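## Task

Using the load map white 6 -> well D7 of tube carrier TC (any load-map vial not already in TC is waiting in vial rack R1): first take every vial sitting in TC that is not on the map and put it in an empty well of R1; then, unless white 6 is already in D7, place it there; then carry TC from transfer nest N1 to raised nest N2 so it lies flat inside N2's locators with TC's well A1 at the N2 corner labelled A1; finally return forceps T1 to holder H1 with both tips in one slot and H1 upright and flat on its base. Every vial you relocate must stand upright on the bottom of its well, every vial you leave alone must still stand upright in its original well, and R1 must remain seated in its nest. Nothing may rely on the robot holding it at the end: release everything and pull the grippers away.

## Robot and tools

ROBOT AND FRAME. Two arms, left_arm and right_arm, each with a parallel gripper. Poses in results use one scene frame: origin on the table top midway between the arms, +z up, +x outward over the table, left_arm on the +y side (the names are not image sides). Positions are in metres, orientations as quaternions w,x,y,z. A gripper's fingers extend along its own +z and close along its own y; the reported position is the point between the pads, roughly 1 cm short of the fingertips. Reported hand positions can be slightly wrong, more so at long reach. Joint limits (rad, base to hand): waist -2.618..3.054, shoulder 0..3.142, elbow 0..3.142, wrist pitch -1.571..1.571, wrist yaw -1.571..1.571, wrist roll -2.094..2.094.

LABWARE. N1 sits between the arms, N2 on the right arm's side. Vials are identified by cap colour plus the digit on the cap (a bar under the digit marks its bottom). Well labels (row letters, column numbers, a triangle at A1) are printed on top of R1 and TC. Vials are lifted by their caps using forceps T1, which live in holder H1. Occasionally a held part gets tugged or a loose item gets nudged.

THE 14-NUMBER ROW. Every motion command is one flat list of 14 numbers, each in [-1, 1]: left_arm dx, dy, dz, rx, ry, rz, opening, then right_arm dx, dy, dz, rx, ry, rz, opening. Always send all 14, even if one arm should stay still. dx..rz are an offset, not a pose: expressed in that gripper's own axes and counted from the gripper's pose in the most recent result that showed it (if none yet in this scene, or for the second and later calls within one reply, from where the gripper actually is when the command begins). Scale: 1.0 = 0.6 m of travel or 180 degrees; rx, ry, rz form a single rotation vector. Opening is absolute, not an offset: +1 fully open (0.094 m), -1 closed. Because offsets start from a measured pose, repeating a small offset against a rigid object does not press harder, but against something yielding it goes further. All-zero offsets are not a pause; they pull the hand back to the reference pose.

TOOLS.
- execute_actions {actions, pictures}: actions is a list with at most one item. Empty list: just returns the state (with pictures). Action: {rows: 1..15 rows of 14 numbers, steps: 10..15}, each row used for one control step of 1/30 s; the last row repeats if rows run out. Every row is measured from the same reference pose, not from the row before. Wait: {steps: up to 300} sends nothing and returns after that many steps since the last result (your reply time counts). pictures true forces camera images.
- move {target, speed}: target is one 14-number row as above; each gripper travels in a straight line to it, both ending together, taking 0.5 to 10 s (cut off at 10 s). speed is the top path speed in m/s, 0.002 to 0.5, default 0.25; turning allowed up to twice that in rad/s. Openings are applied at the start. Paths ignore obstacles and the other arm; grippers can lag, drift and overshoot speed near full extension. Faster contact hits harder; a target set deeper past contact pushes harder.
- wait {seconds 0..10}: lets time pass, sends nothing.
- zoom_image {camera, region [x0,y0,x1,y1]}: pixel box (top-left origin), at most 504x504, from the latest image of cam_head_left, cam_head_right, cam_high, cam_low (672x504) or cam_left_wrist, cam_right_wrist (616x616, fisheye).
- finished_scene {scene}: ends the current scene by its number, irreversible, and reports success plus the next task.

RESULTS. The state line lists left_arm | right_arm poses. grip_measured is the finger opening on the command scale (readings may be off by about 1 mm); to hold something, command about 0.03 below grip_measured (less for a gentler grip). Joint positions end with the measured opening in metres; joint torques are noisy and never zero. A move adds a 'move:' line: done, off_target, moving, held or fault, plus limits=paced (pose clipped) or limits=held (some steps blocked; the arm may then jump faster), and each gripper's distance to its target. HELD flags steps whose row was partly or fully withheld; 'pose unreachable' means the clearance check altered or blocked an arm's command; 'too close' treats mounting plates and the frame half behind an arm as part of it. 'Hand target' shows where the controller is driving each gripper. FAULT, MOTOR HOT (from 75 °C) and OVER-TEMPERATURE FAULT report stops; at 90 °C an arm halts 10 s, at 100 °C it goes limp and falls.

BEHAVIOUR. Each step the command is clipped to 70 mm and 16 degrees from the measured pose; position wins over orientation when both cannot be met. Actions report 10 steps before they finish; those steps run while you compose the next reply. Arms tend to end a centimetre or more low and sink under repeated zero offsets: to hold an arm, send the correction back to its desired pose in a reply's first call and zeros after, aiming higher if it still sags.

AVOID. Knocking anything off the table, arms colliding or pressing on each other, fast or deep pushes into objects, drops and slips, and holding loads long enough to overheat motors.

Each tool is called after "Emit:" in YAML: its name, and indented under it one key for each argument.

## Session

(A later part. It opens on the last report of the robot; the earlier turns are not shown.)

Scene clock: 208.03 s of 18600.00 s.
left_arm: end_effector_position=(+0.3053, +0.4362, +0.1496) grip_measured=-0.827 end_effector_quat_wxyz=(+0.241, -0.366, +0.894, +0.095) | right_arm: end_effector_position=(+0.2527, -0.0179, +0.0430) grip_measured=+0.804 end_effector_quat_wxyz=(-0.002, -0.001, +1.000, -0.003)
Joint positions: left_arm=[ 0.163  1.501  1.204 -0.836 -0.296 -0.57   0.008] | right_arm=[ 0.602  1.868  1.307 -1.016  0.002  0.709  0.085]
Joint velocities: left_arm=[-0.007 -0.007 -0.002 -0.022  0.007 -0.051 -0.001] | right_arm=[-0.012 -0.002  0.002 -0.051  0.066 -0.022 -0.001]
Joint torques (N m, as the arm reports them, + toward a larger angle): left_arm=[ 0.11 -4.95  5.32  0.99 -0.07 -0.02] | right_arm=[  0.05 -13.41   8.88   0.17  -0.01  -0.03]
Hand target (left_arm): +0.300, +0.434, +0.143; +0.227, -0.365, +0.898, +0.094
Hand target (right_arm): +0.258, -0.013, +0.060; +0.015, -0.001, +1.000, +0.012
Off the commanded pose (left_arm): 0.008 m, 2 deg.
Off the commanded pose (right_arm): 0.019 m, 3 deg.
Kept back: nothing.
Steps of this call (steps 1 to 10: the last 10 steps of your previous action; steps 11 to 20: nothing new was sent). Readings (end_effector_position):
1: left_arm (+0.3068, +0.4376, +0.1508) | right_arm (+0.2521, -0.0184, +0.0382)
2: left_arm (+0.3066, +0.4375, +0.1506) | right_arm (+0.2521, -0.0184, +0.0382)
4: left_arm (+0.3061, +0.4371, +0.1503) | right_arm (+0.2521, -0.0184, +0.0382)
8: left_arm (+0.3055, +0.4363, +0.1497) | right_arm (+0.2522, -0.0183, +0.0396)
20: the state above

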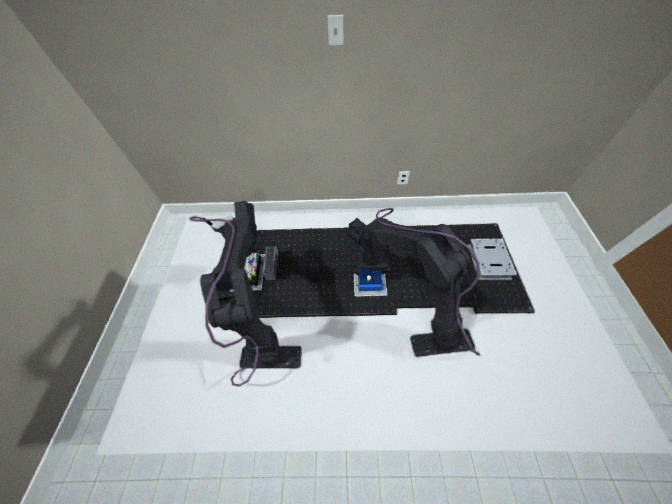

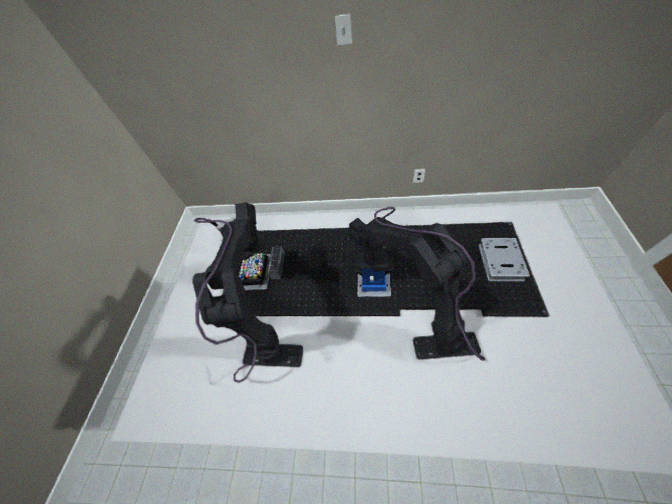

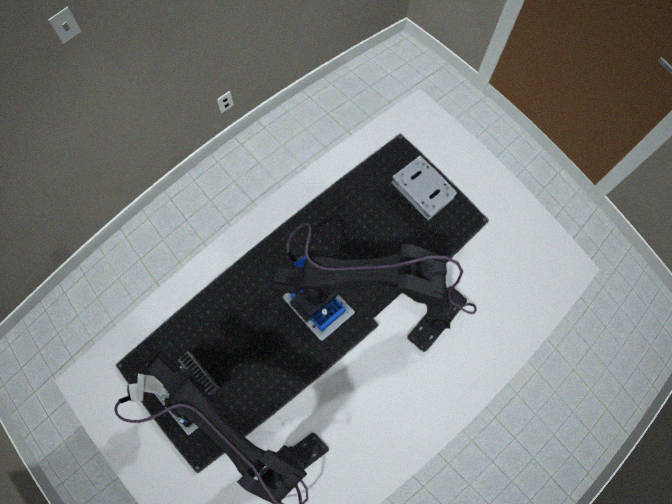

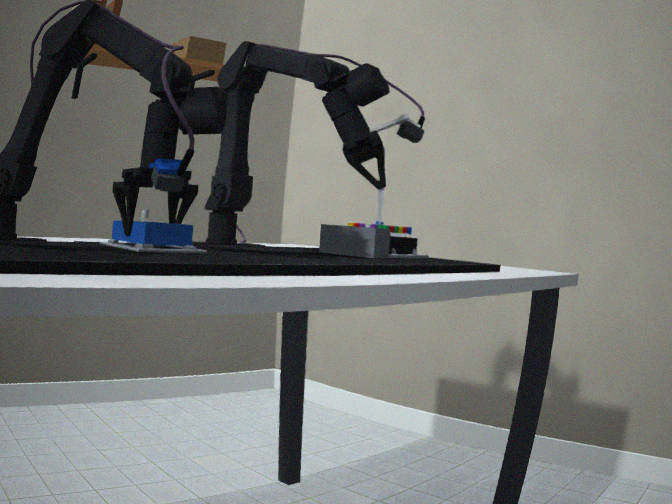

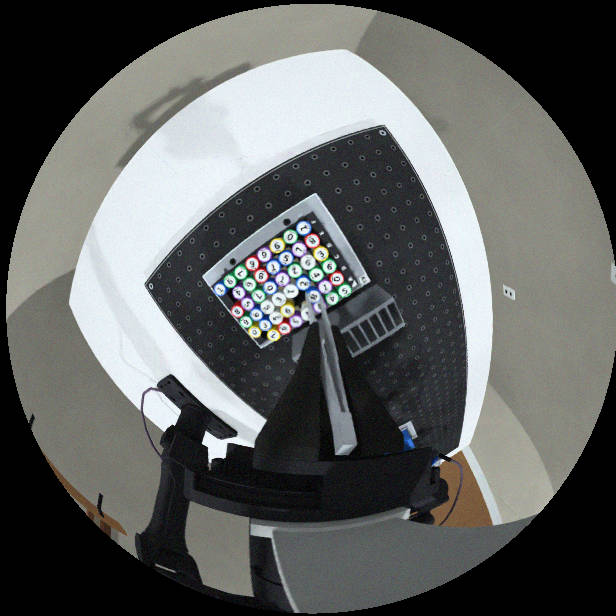

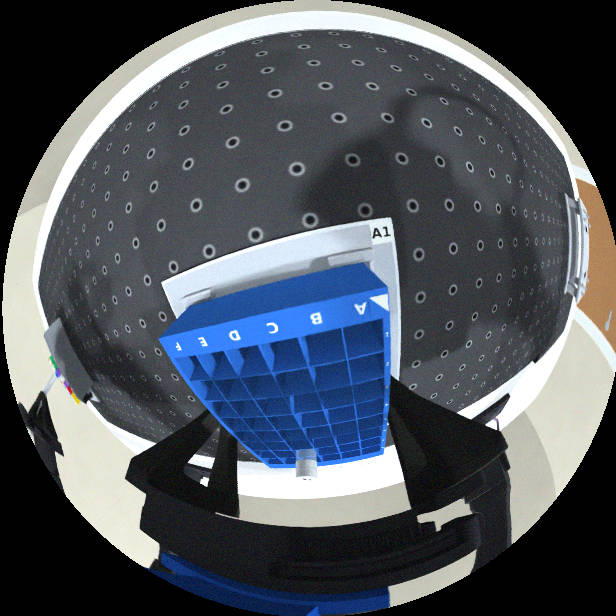

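Emit:
execute_actions:
  actions:
    - {"rows": [[0.0014,-0.0002,0.0029,-0.0003,0.0005,0.0002,-0.835,-0.009,0.008,-0.030,-0.009,-0.0105,0,0.777],[0.002,-0.0005,0.0047,-0.0009,0.0014,0.0005,-0.835,-0.009,0.008,-0.033,-0.009,-0.0105,0,0.777],[0.0025,-0.0007,0.0062,-0.0013,0.0021,0.0008,-0.835,-0.009,0.008,-0.036,-0.009,-0.0105,0,0.777],[0.0028,-0.0009,0.0072,-0.0016,0.0026,0.001,-0.835,-0.009,0.008,-0.040,-0.009,-0.0105,0,0.777],[0.0031,-0.001,0.008,-0.0019,0.003,0.0011,-0.835,-0.009,0.008,-0.045,-0.009,-0.0105,0,0.777],[0.0033,-0.0011,0.0088,-0.0021,0.0033,0.0013,-0.835,-0.009,0.008,-0.050,-0.009,-0.0105,0,0.777],[0.0036,-0.0012,0.0096,-0.0024,0.0037,0.0014,-0.835,-0.009,0.008,-0.056,-0.009,-0.0105,0,0.777],[0.0038,-0.0014,0.0104,-0.0026,0.0041,0.0015,-0.835,-0.009,0.008,-0.062,-0.009,-0.0105,0,0.777],[0.0041,-0.0015,0.0111,-0.0029,0.0045,0.0017,-0.835,-0.009,0.008,-0.069,-0.009,-0.0105,0,0.777],[0.0043,-0.0016,0.0118,-0.0031,0.0048,0.0018,-0.835,-0.009,0.008,-0.076,-0.009,-0.0105,0,0.777],[0.0045,-0.0017,0.0125,-0.0033,0.0051,0.0019,-0.835,-0.009,0.008,-0.083,-0.009,-0.0105,0,0.777],[0.0045,-0.0017,0.0125,-0.0033,0.0051,0.0019,-0.835,-0.009,0.008,-0.090,-0.009,-0.0105,0,0.777],[0.0045,-0.0017,0.0125,-0.0033,0.0051,0.0019,-0.835,-0.009,0.008,-0.097,-0.009,-0.0105,0,0.777],[0.0045,-0.0017,0.0125,-0.0033,0.0051,0.0019,-0.835,-0.009,0.008,-0.103,-0.009,-0.0105,0,0.777],[0.0045,-0.0017,0.0125,-0.0033,0.0051,0.0019,-0.835,-0.009,0.008,-0.108,-0.009,-0.0105,0,0.777]], "steps": 15}

Emit:
execute_actions:
  actions:
    - {"steps": 20}
  pictures: true

Scene clock: 209.97 s of 18600.00 s.
left_arm: end_effector_position=(+0.3053, +0.4362, +0.1496) grip_measured=-0.827 end_effector_quat_wxyz=(+0.241, -0.366, +0.894, +0.095) | right_arm: end_effector_position=(+0.2520, -0.0185, +0.0463) grip_measured=+0.804 end_effector_quat_wxyz=(-0.003, -0.001, +1.000, -0.004)
Joint positions: left_arm=[ 0.163  1.501  1.204 -0.836 -0.296 -0.57   0.008] | right_arm=[ 0.602  1.865  1.316 -1.032  0.002  0.709  0.085]
Joint velocities: left_arm=[-0.002  0.012  0.002  0.037 -0.037  0.022 -0.003] | right_arm=[-0.002 -0.071  0.154 -0.154 -0.022 -0.007  0.001]
Joint torques (N m, as the arm reports them, + toward a larger angle): left_arm=[-0.02 -4.19  5.81  1.16 -0.17 -0.03] | right_arm=[  0.05 -13.63   9.32   0.24   0.02  -0.02]
Steps of this call (steps 1 to 53: nothing new was sent; steps 54 to 58: the first 5 steps of this action). Readings (end_effector_position):
54: left_arm (+0.3053, +0.4362, +0.1496) | right_arm (+0.2525, -0.0180, +0.0430)
55: left_arm (+0.3053, +0.4362, +0.1496) | right_arm (+0.2523, -0.0182, +0.0430)
57: left_arm (+0.3053, +0.4362, +0.1496) | right_arm (+0.2519, -0.0186, +0.0446)
58: the state above

Scene clock: 210.63 s of 18600.00 s.
left_arm: end_effector_position=(+0.3060, +0.4363, +0.1435) grip_measured=-0.827 end_effector_quat_wxyz=(+0.232, -0.366, +0.896, +0.097) | right_arm: end_effector_position=(+0.2569, -0.0143, +0.0955) grip_measured=+0.804 end_effector_quat_wxyz=(+0.009, -0.001, +1.000, +0.006)
Joint positions: left_arm=[ 0.163  1.52   1.204 -0.835 -0.296 -0.57   0.008] | right_arm=[ 0.602  1.819  1.457 -1.187  0.002  0.709  0.085]
Joint velocities: left_arm=[-0.012  0.007 -0.012  0.037 -0.037  0.007 -0.001] | right_arm=[ 0.012 -0.002  0.012 -0.168 -0.037  0.037 -0.   ]
Joint torques (N m, as the arm reports them, + toward a larger angle): left_arm=[-0.03 -4.95  5.96  1.12 -0.17 -0.02] | right_arm=[ -0.01 -11.91   8.71   0.21   0.    -0.03]
Hand target (left_arm): +0.307, +0.436, +0.142; +0.231, -0.365, +0.896, +0.097
Hand target (right_arm): +0.258, -0.014, +0.106; +0.016, -0.001, +1.000, +0.013
Off the commanded pose (left_arm): 0.002 m, 0 deg.
Off the commanded pose (right_arm): 0.012 m, 1 deg.
Kept back: nothing.
Steps of this call (steps 1 to 10: the last 10 steps of your previous action; steps 11 to 20: nothing new was sent). Readings (end_effector_position):
1: left_arm (+0.3053, +0.4362, +0.1493) | right_arm (+0.2524, -0.0181, +0.0488)
2: left_arm (+0.3054, +0.4362, +0.1487) | right_arm (+0.2530, -0.0176, +0.0518)
4: left_arm (+0.3056, +0.4362, +0.1468) | right_arm (+0.2548, -0.0161, +0.0592)
8: left_arm (+0.3059, +0.4363, +0.1435) | right_arm (+0.2590, -0.0125, +0.0773)
20: the state above

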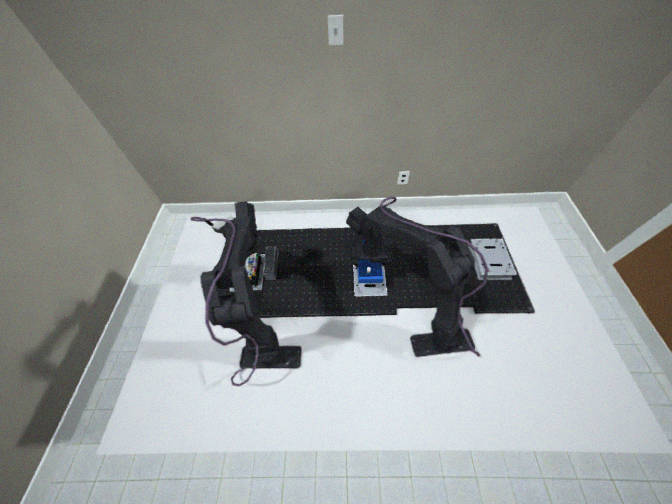

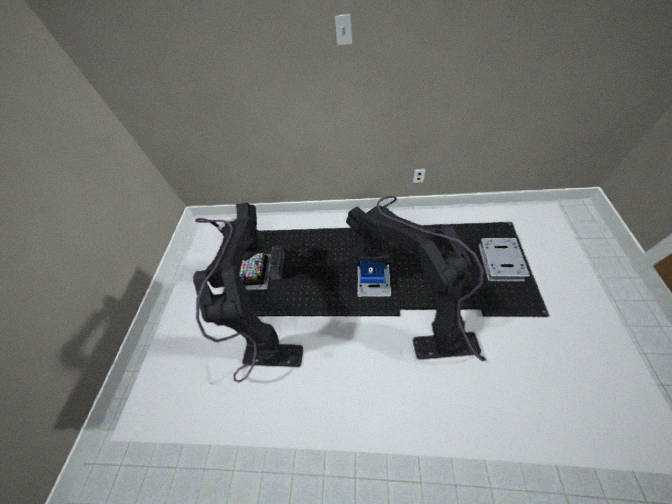

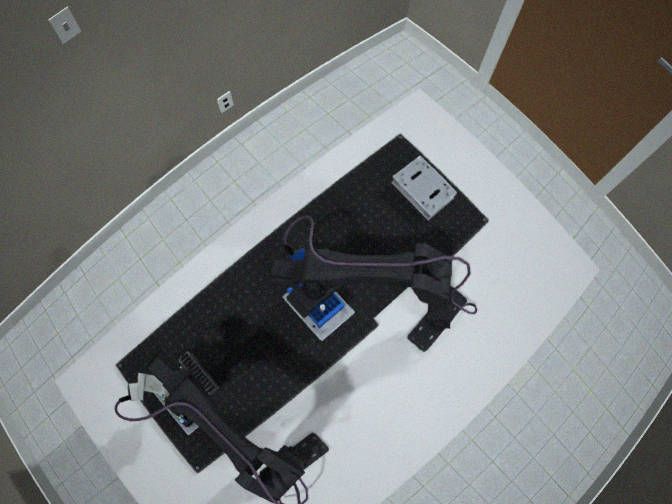

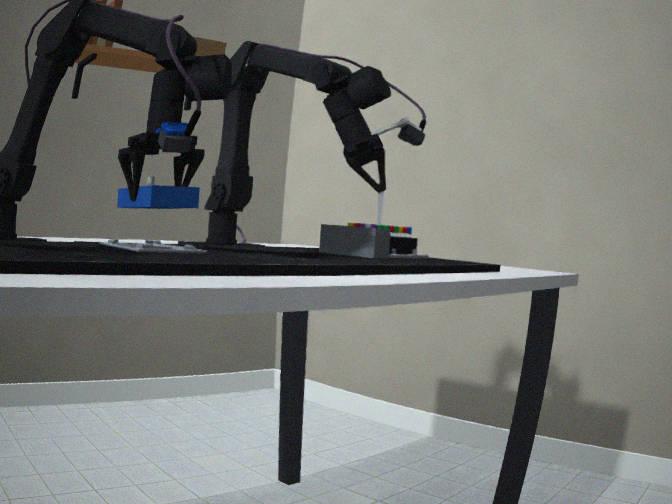

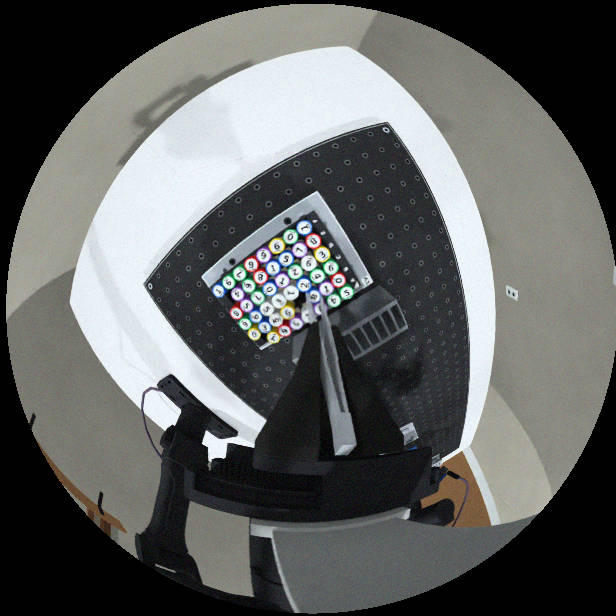

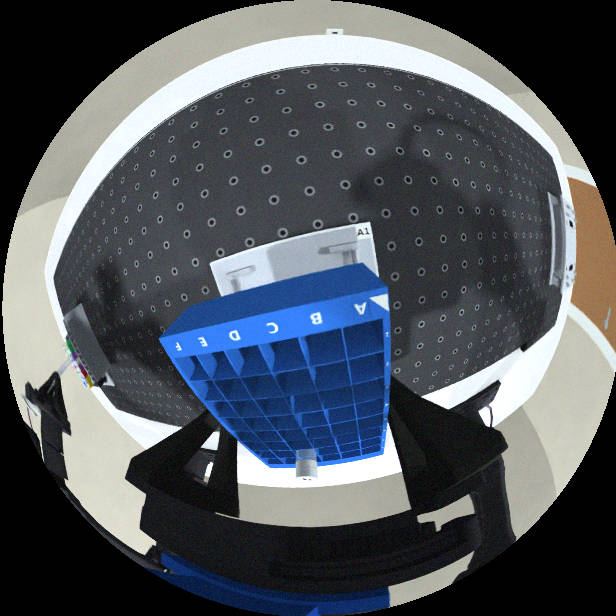

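Emit:
execute_actions:
  actions:
    - {"rows": [[0,0,0,0,0,0,-0.82,0,0,-0.02,0,0,0,0.777],[0,0,0,0,0,0,-0.80,0,0,-0.025,0,0,0,0.777],[0,0,0,0,0,0,-0.78,0,0,-0.03,0,0,0,0.777],[-0.002,0.0004,-0.005,0.0016,-0.0026,-0.0009,-0.76,0,-0.003,-0.036,0,0,0,0.777],[-0.0044,0.0008,-0.01,0.0033,-0.0051,-0.0019,-0.745,0,-0.007,-0.043,0,0,0,0.777],[-0.0055,0.001,-0.0125,0.0041,-0.0064,-0.0024,-0.738,0,-0.012,-0.05,0,0,0,0.777],[-0.0066,0.0012,-0.015,0.0049,-0.0077,-0.0028,-0.738,0,-0.018,-0.057,0,0,0,0.777],[-0.0077,0.0014,-0.0174,0.0057,-0.009,-0.0033,-0.738,0,-0.025,-0.064,0,0,0,0.777],[-0.0088,0.0016,-0.0199,0.0066,-0.0103,-0.0038,-0.738,0,-0.032,-0.071,0,0,0,0.777],[-0.0099,0.0018,-0.0224,0.0074,-0.0116,-0.0042,-0.738,0,-0.039,-0.078,0,0,0,0.777],[-0.011,0.002,-0.0249,0.0082,-0.0129,-0.0047,-0.738,0,-0.046,-0.085,0,0,0,0.777],[-0.0121,0.0021,-0.0274,0.009,-0.0141,-0.0052,-0.738,0,-0.052,-0.092,0,0,0,0.777],[-0.0132,0.0023,-0.0299,0.0098,-0.0154,-0.0056,-0.738,0,-0.057,-0.098,0,0,0,0.777],[-0.0143,0.0025,-0.0323,0.0107,-0.0167,-0.0061,-0.738,0,-0.061,-0.103,0,0,0,0.777],[-0.0154,0.0027,-0.0348,0.0115,-0.018,-0.0066,-0.738,0,-0.064,-0.107,0,0,0,0.777]], "steps": 15}

Emit:
execute_actions:
  actions:
    - {"steps": 20}
  pictures: true

Scene clock: 212.37 s of 18600.00 s.
left_arm: end_effector_position=(+0.3060, +0.4363, +0.1435) grip_measured=-0.753 end_effector_quat_wxyz=(+0.232, -0.366, +0.896, +0.097) | right_arm: end_effector_position=(+0.2548, -0.0161, +0.1024) grip_measured=+0.804 end_effector_quat_wxyz=(+0.004, -0.001, +1.000, +0.002)
Joint positions: left_arm=[ 0.163  1.52   1.204 -0.835 -0.296 -0.57   0.012] | right_arm=[ 0.602  1.819  1.485 -1.229  0.002  0.709  0.085]
Joint velocities: left_arm=[-0.002 -0.007  0.007 -0.022 -0.081 -0.066  0.014] | right_arm=[-0.012 -0.007  0.252 -0.242  0.022 -0.051 -0.002]
Joint torques (N m, as the arm reports them, + toward a larger angle): left_arm=[ 0.04 -6.87  5.84  1.1  -0.18 -0.01] | right_arm=[ -0.79 -12.46   9.16   0.2   -0.01  -0.09]
Steps of this call (steps 1 to 47: nothing new was sent; steps 48 to 52: the first 5 steps of this action). Readings (end_effector_position):
48: left_arm (+0.3060, +0.4363, +0.1435) | right_arm (+0.2555, -0.0155, +0.0958)
49: left_arm (+0.3060, +0.4363, +0.1435) | right_arm (+0.2550, -0.0160, +0.0967)
51: left_arm (+0.3060, +0.4363, +0.1435) | right_arm (+0.2546, -0.0163, +0.1002)
52: the state above

Scene clock: 213.03 s of 18600.00 s.
left_arm: end_effector_position=(+0.3043, +0.4360, +0.1605) grip_measured=-0.740 end_effector_quat_wxyz=(+0.256, -0.367, +0.890, +0.091) | right_arm: end_effector_position=(+0.2540, -0.0526, +0.1468) grip_measured=+0.804 end_effector_quat_wxyz=(+0.002, +0.002, +1.000, +0.001)
Joint positions: left_arm=[ 0.163  1.469  1.204 -0.835 -0.296 -0.57   0.012] | right_arm=[ 0.515  1.729  1.552 -1.389  0.     0.628  0.085]
Joint velocities: left_arm=[-0.012 -0.007 -0.002 -0.037 -0.037 -0.007  0.001] | right_arm=[ 0.017  0.007 -0.002 -0.007 -0.066 -0.022 -0.   ]
Joint torques (N m, as the arm reports them, + toward a larger angle): left_arm=[ 0.16 -6.44  5.67  1.21 -0.18 -0.03] | right_arm=[ -0.28 -10.65   8.74   0.18  -0.01  -0.08]
Hand target (left_arm): +0.303, +0.436, +0.166; +0.265, -0.368, +0.887, +0.089
Hand target (right_arm): +0.255, -0.054, +0.156; +0.009, -0.000, +1.000, +0.007
Off the commanded pose (left_arm): 0.006 m, 1 deg.
Off the commanded pose (right_arm): 0.013 m, 1 deg.
Kept back: nothing.
Steps of this call (steps 1 to 10: the last 10 steps of your previous action; steps 11 to 20: nothing new was sent). Readings (end_effector_position):
1: left_arm (+0.3060, +0.4363, +0.1435) | right_arm (+0.2550, -0.0161, +0.1045)
2: left_arm (+0.3060, +0.4363, +0.1438) | right_arm (+0.2551, -0.0166, +0.1067)
4: left_arm (+0.3058, +0.4362, +0.1454) | right_arm (+0.2553, -0.0204, +0.1117)
8: left_arm (+0.3052, +0.4361, +0.1527) | right_arm (+0.2561, -0.0367, +0.1271)
20: the state above

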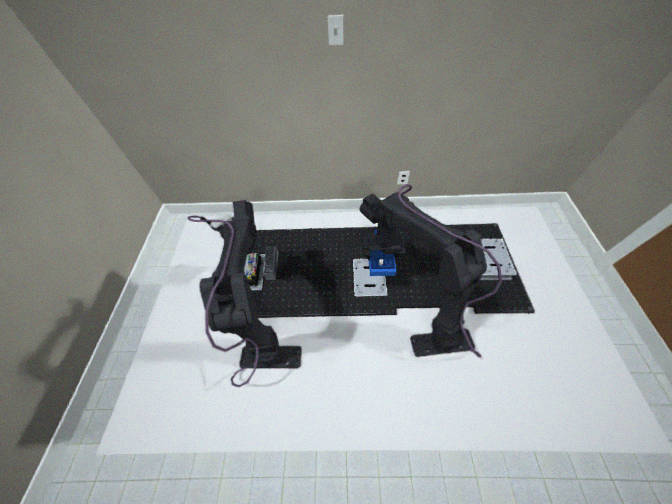

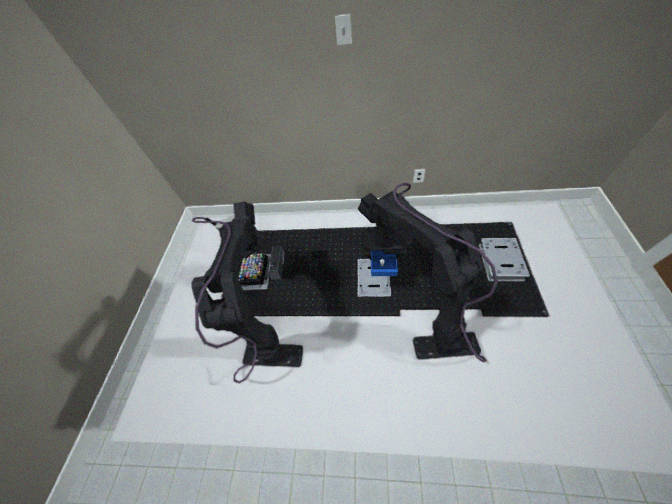

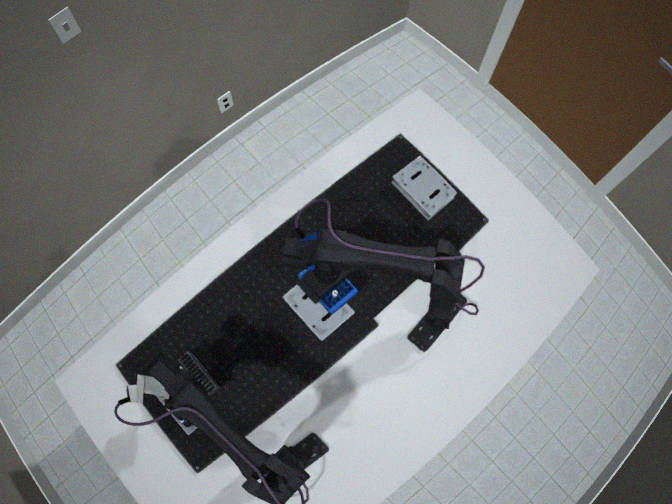

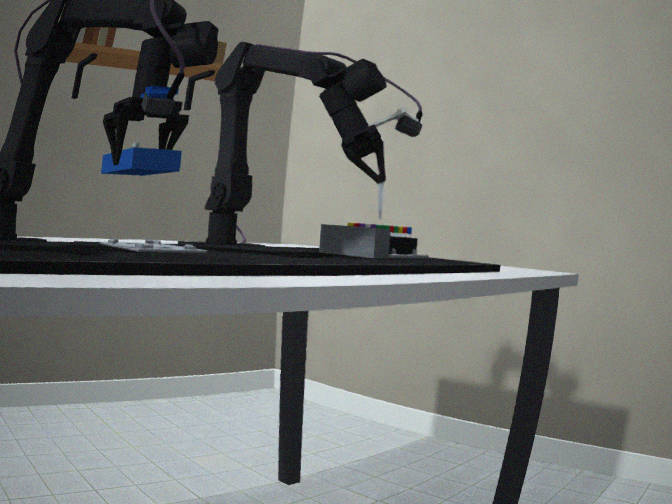

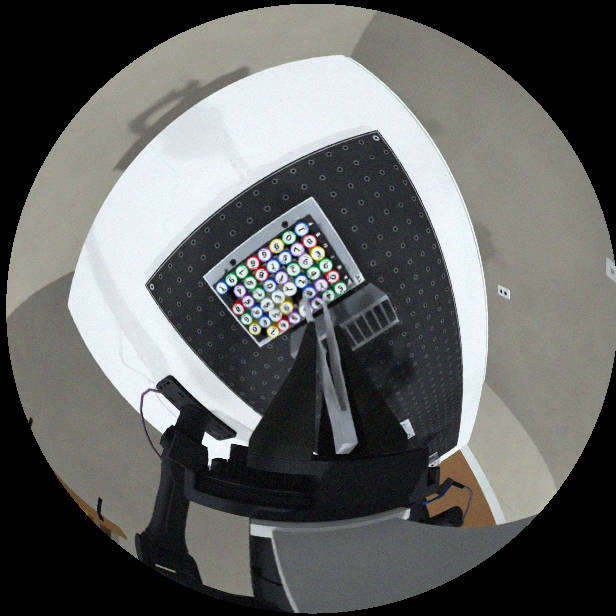

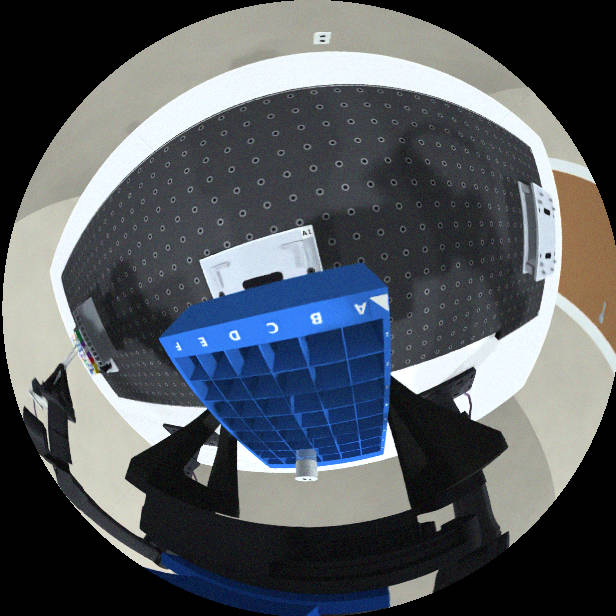

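Emit:
move:
  target: [-0.0077,-0.1425,-0.039,0.1223,0.0027,0.2144,-0.785,-0.0767,-0.679,-0.02,0,0,0,0.777]
  speed: 0.25

Scene clock: 216.57 s of 18600.00 s.
left_arm: end_effector_position=(+0.3535, +0.3744, +0.1776) grip_measured=-0.783 end_effector_quat_wxyz=(+0.267, -0.009, +0.963, +0.005) | right_arm: end_effector_position=(+0.2946, -0.4520, +0.1484) grip_measured=+0.804 end_effector_quat_wxyz=(-0.007, +0.007, +1.000, +0.010)
Joint positions: left_arm=[ 0.144  1.552  1.344 -0.823  0.048  0.089  0.01 ] | right_arm=[-0.744  1.965  1.862 -1.491 -0.007 -0.622  0.085]
Joint velocities: left_arm=[-0.017 -0.007 -0.007  0.037 -0.007  0.007  0.   ] | right_arm=[-0.012  0.012 -0.002 -0.051 -0.095  0.066  0.   ]
Joint torques (N m, as the arm reports them, + toward a larger angle): left_arm=[-0.57 -5.35  8.65  1.19  0.2   0.1 ] | right_arm=[  0.28 -11.     9.1    0.17  -0.07  -0.1 ]
Hand target (left_arm): +0.358, +0.370, +0.186; +0.275, -0.000, +0.961, +0.001
Hand target (right_arm): +0.298, -0.452, +0.152; -0.003, +0.002, +1.000, +0.011
Off the commanded pose (left_arm): 0.010 m, 1 deg.
Off the commanded pose (right_arm): 0.013 m, 2 deg.
Kept back: nothing.
move: off_target (right_arm)

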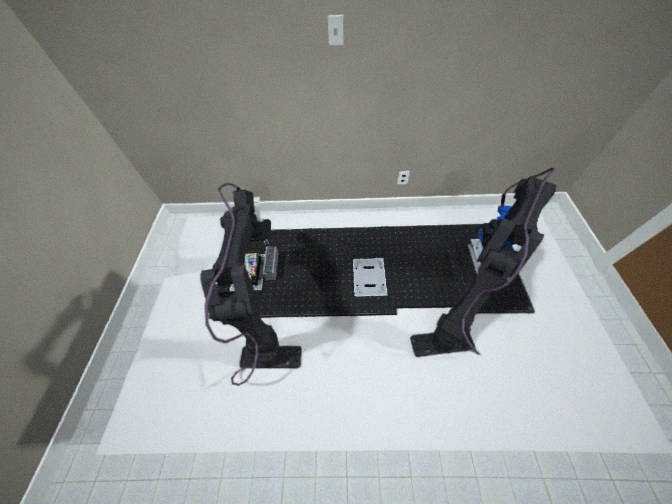

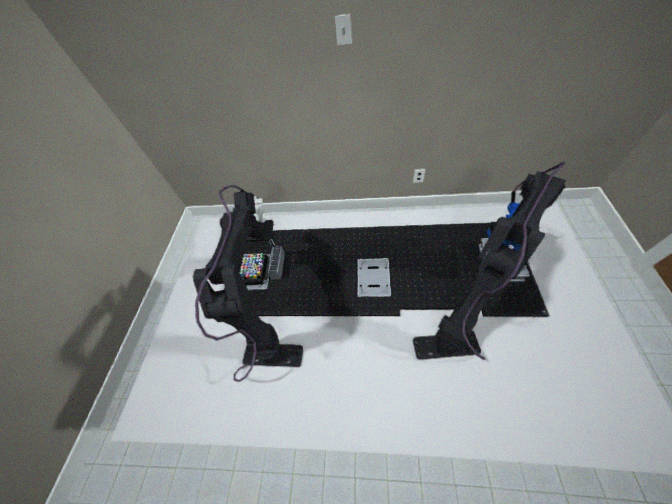

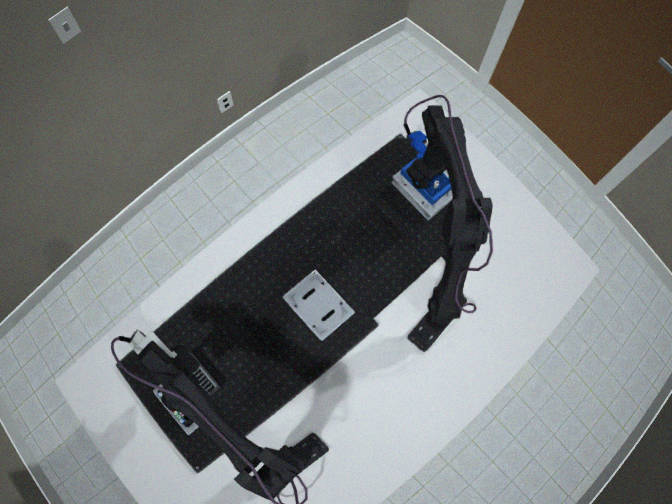

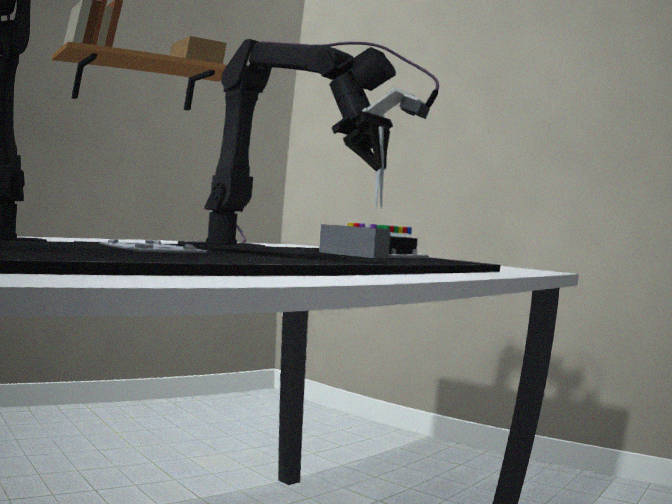

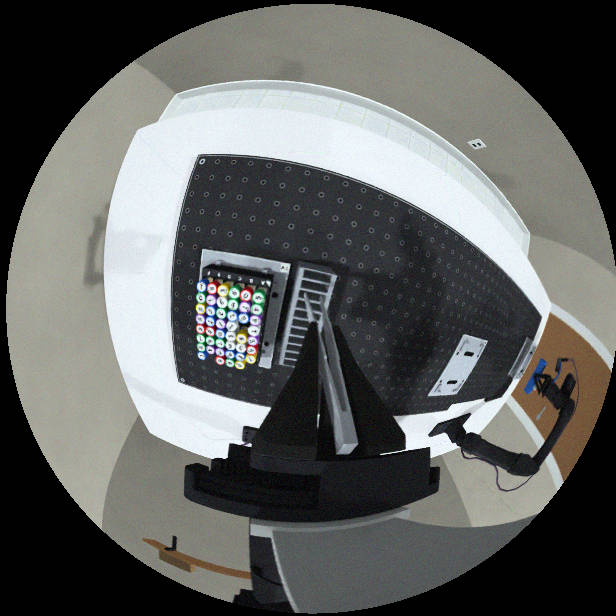

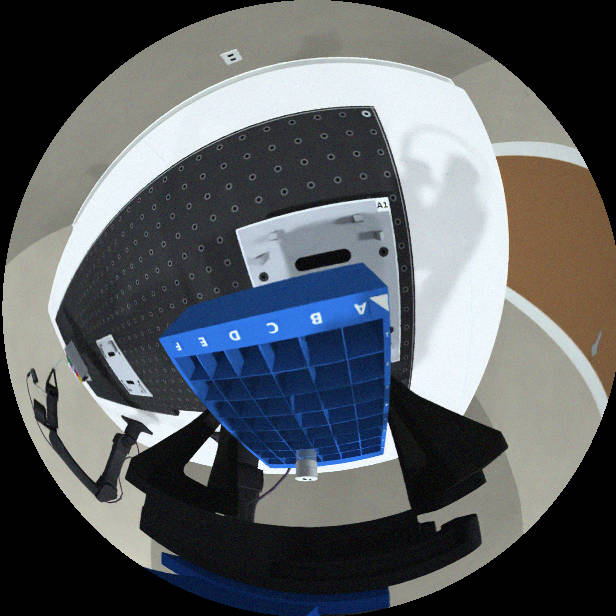

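Emit:
move:
  target: [0.0125,-0.0143,0.043,0.004,-0.004,0.0068,-0.785,-0.022,-0.04,0.058,0.011,-0.008,-0.007,0.777]
  speed: 0.08

Scene clock: 220.20 s of 18600.00 s.
left_arm: end_effector_position=(+0.3564, +0.3686, +0.1528) grip_measured=-0.783 end_effector_quat_wxyz=(+0.266, -0.002, +0.964, +0.003) | right_arm: end_effector_position=(+0.3101, -0.4711, +0.1175) grip_measured=+0.804 end_effector_quat_wxyz=(+0.008, -0.005, +1.000, -0.006)
Joint positions: left_arm=[ 0.129  1.565  1.259 -0.728  0.048  0.09   0.01 ] | right_arm=[-0.757  2.01   1.802 -1.343 -0.001 -0.659  0.085]
Joint velocities: left_arm=[-0.002 -0.007 -0.022  0.037  0.051 -0.007 -0.001] | right_arm=[-0.002  0.012  0.002  0.037 -0.022 -0.051 -0.   ]
Joint torques (N m, as the arm reports them, + toward a larger angle): left_arm=[-0.64 -5.62  5.4   1.51  0.06 -0.01] | right_arm=[ -0.82 -11.91   6.63   0.41   0.05  -0.09]
Hand target (left_arm): +0.360, +0.366, +0.152; +0.274, +0.002, +0.962, +0.002
Hand target (right_arm): +0.308, -0.475, +0.113; +0.005, -0.004, +1.000, -0.007
Off the commanded pose (left_arm): 0.005 m, 1 deg.
Off the commanded pose (right_arm): 0.007 m, 0 deg.
Kept back: nothing.
move: done

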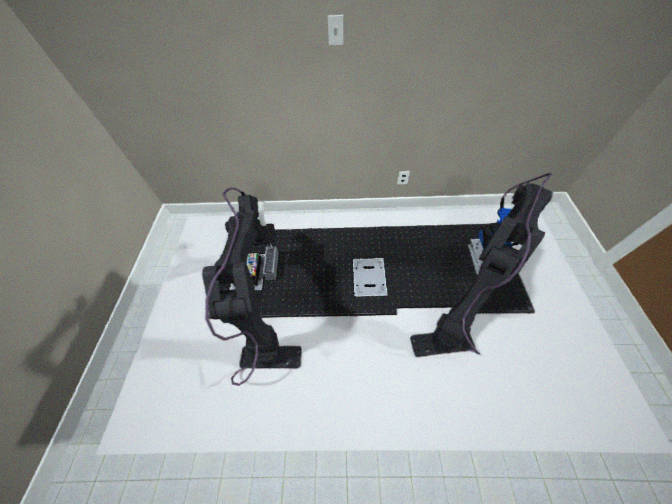

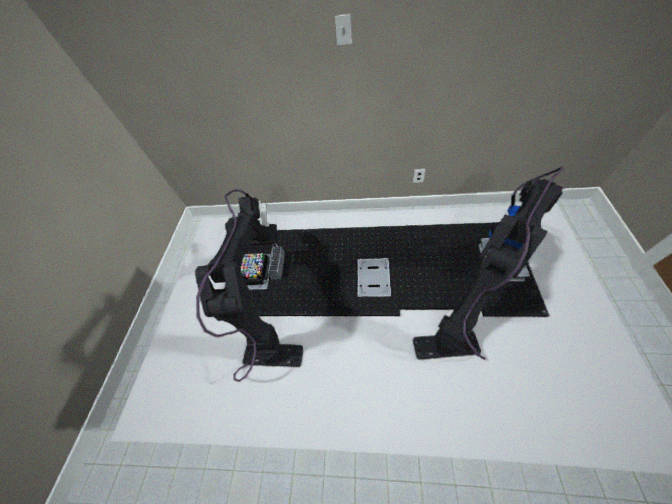

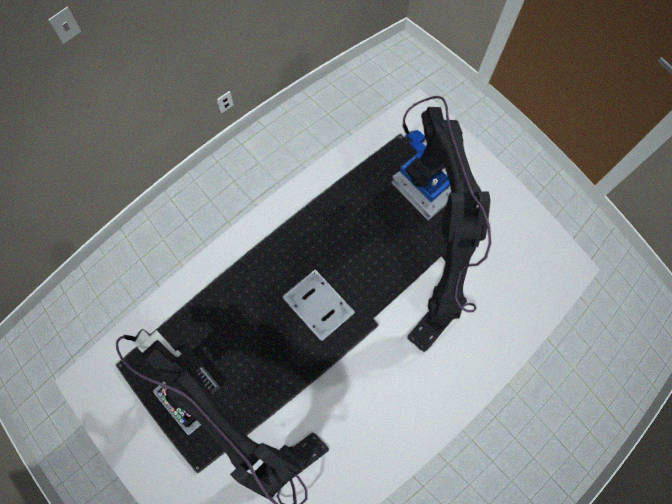

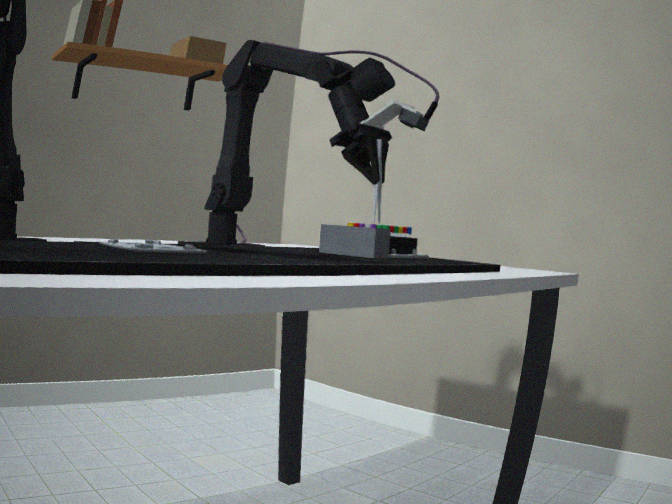

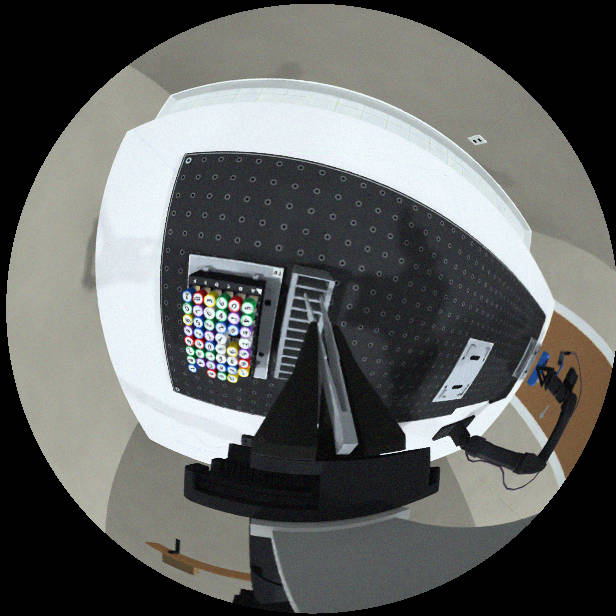

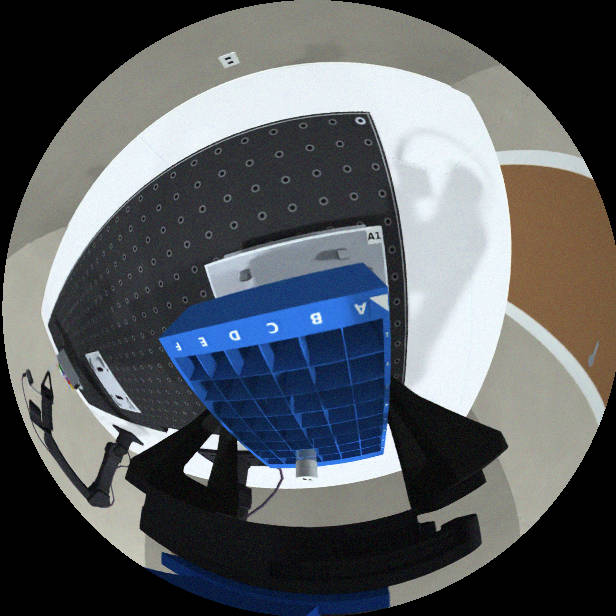

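Emit:
zoom_image:
  camera: "cam_left_wrist"
  region: [275, 255, 355, 335]

Emit:
zoom_image:
  camera: "cam_right_wrist"
  region: [150, 190, 420, 400]

Region (275, 255, 355, 335) of cam_left_wrist's 616x616 image, scaled by 6.300, with more detail than that image has.

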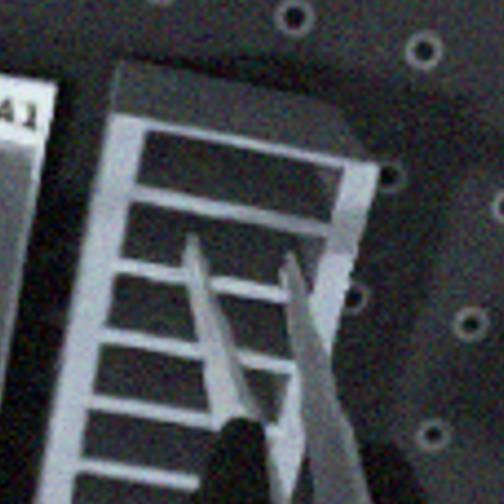

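Region (150, 190, 420, 400) of cam_right_wrist's 616x616 image, scaled by 1.867, with more detail than that image has.

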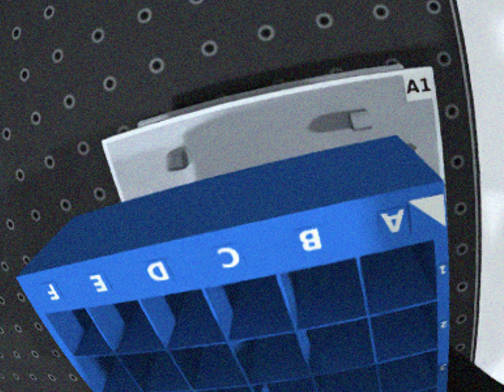

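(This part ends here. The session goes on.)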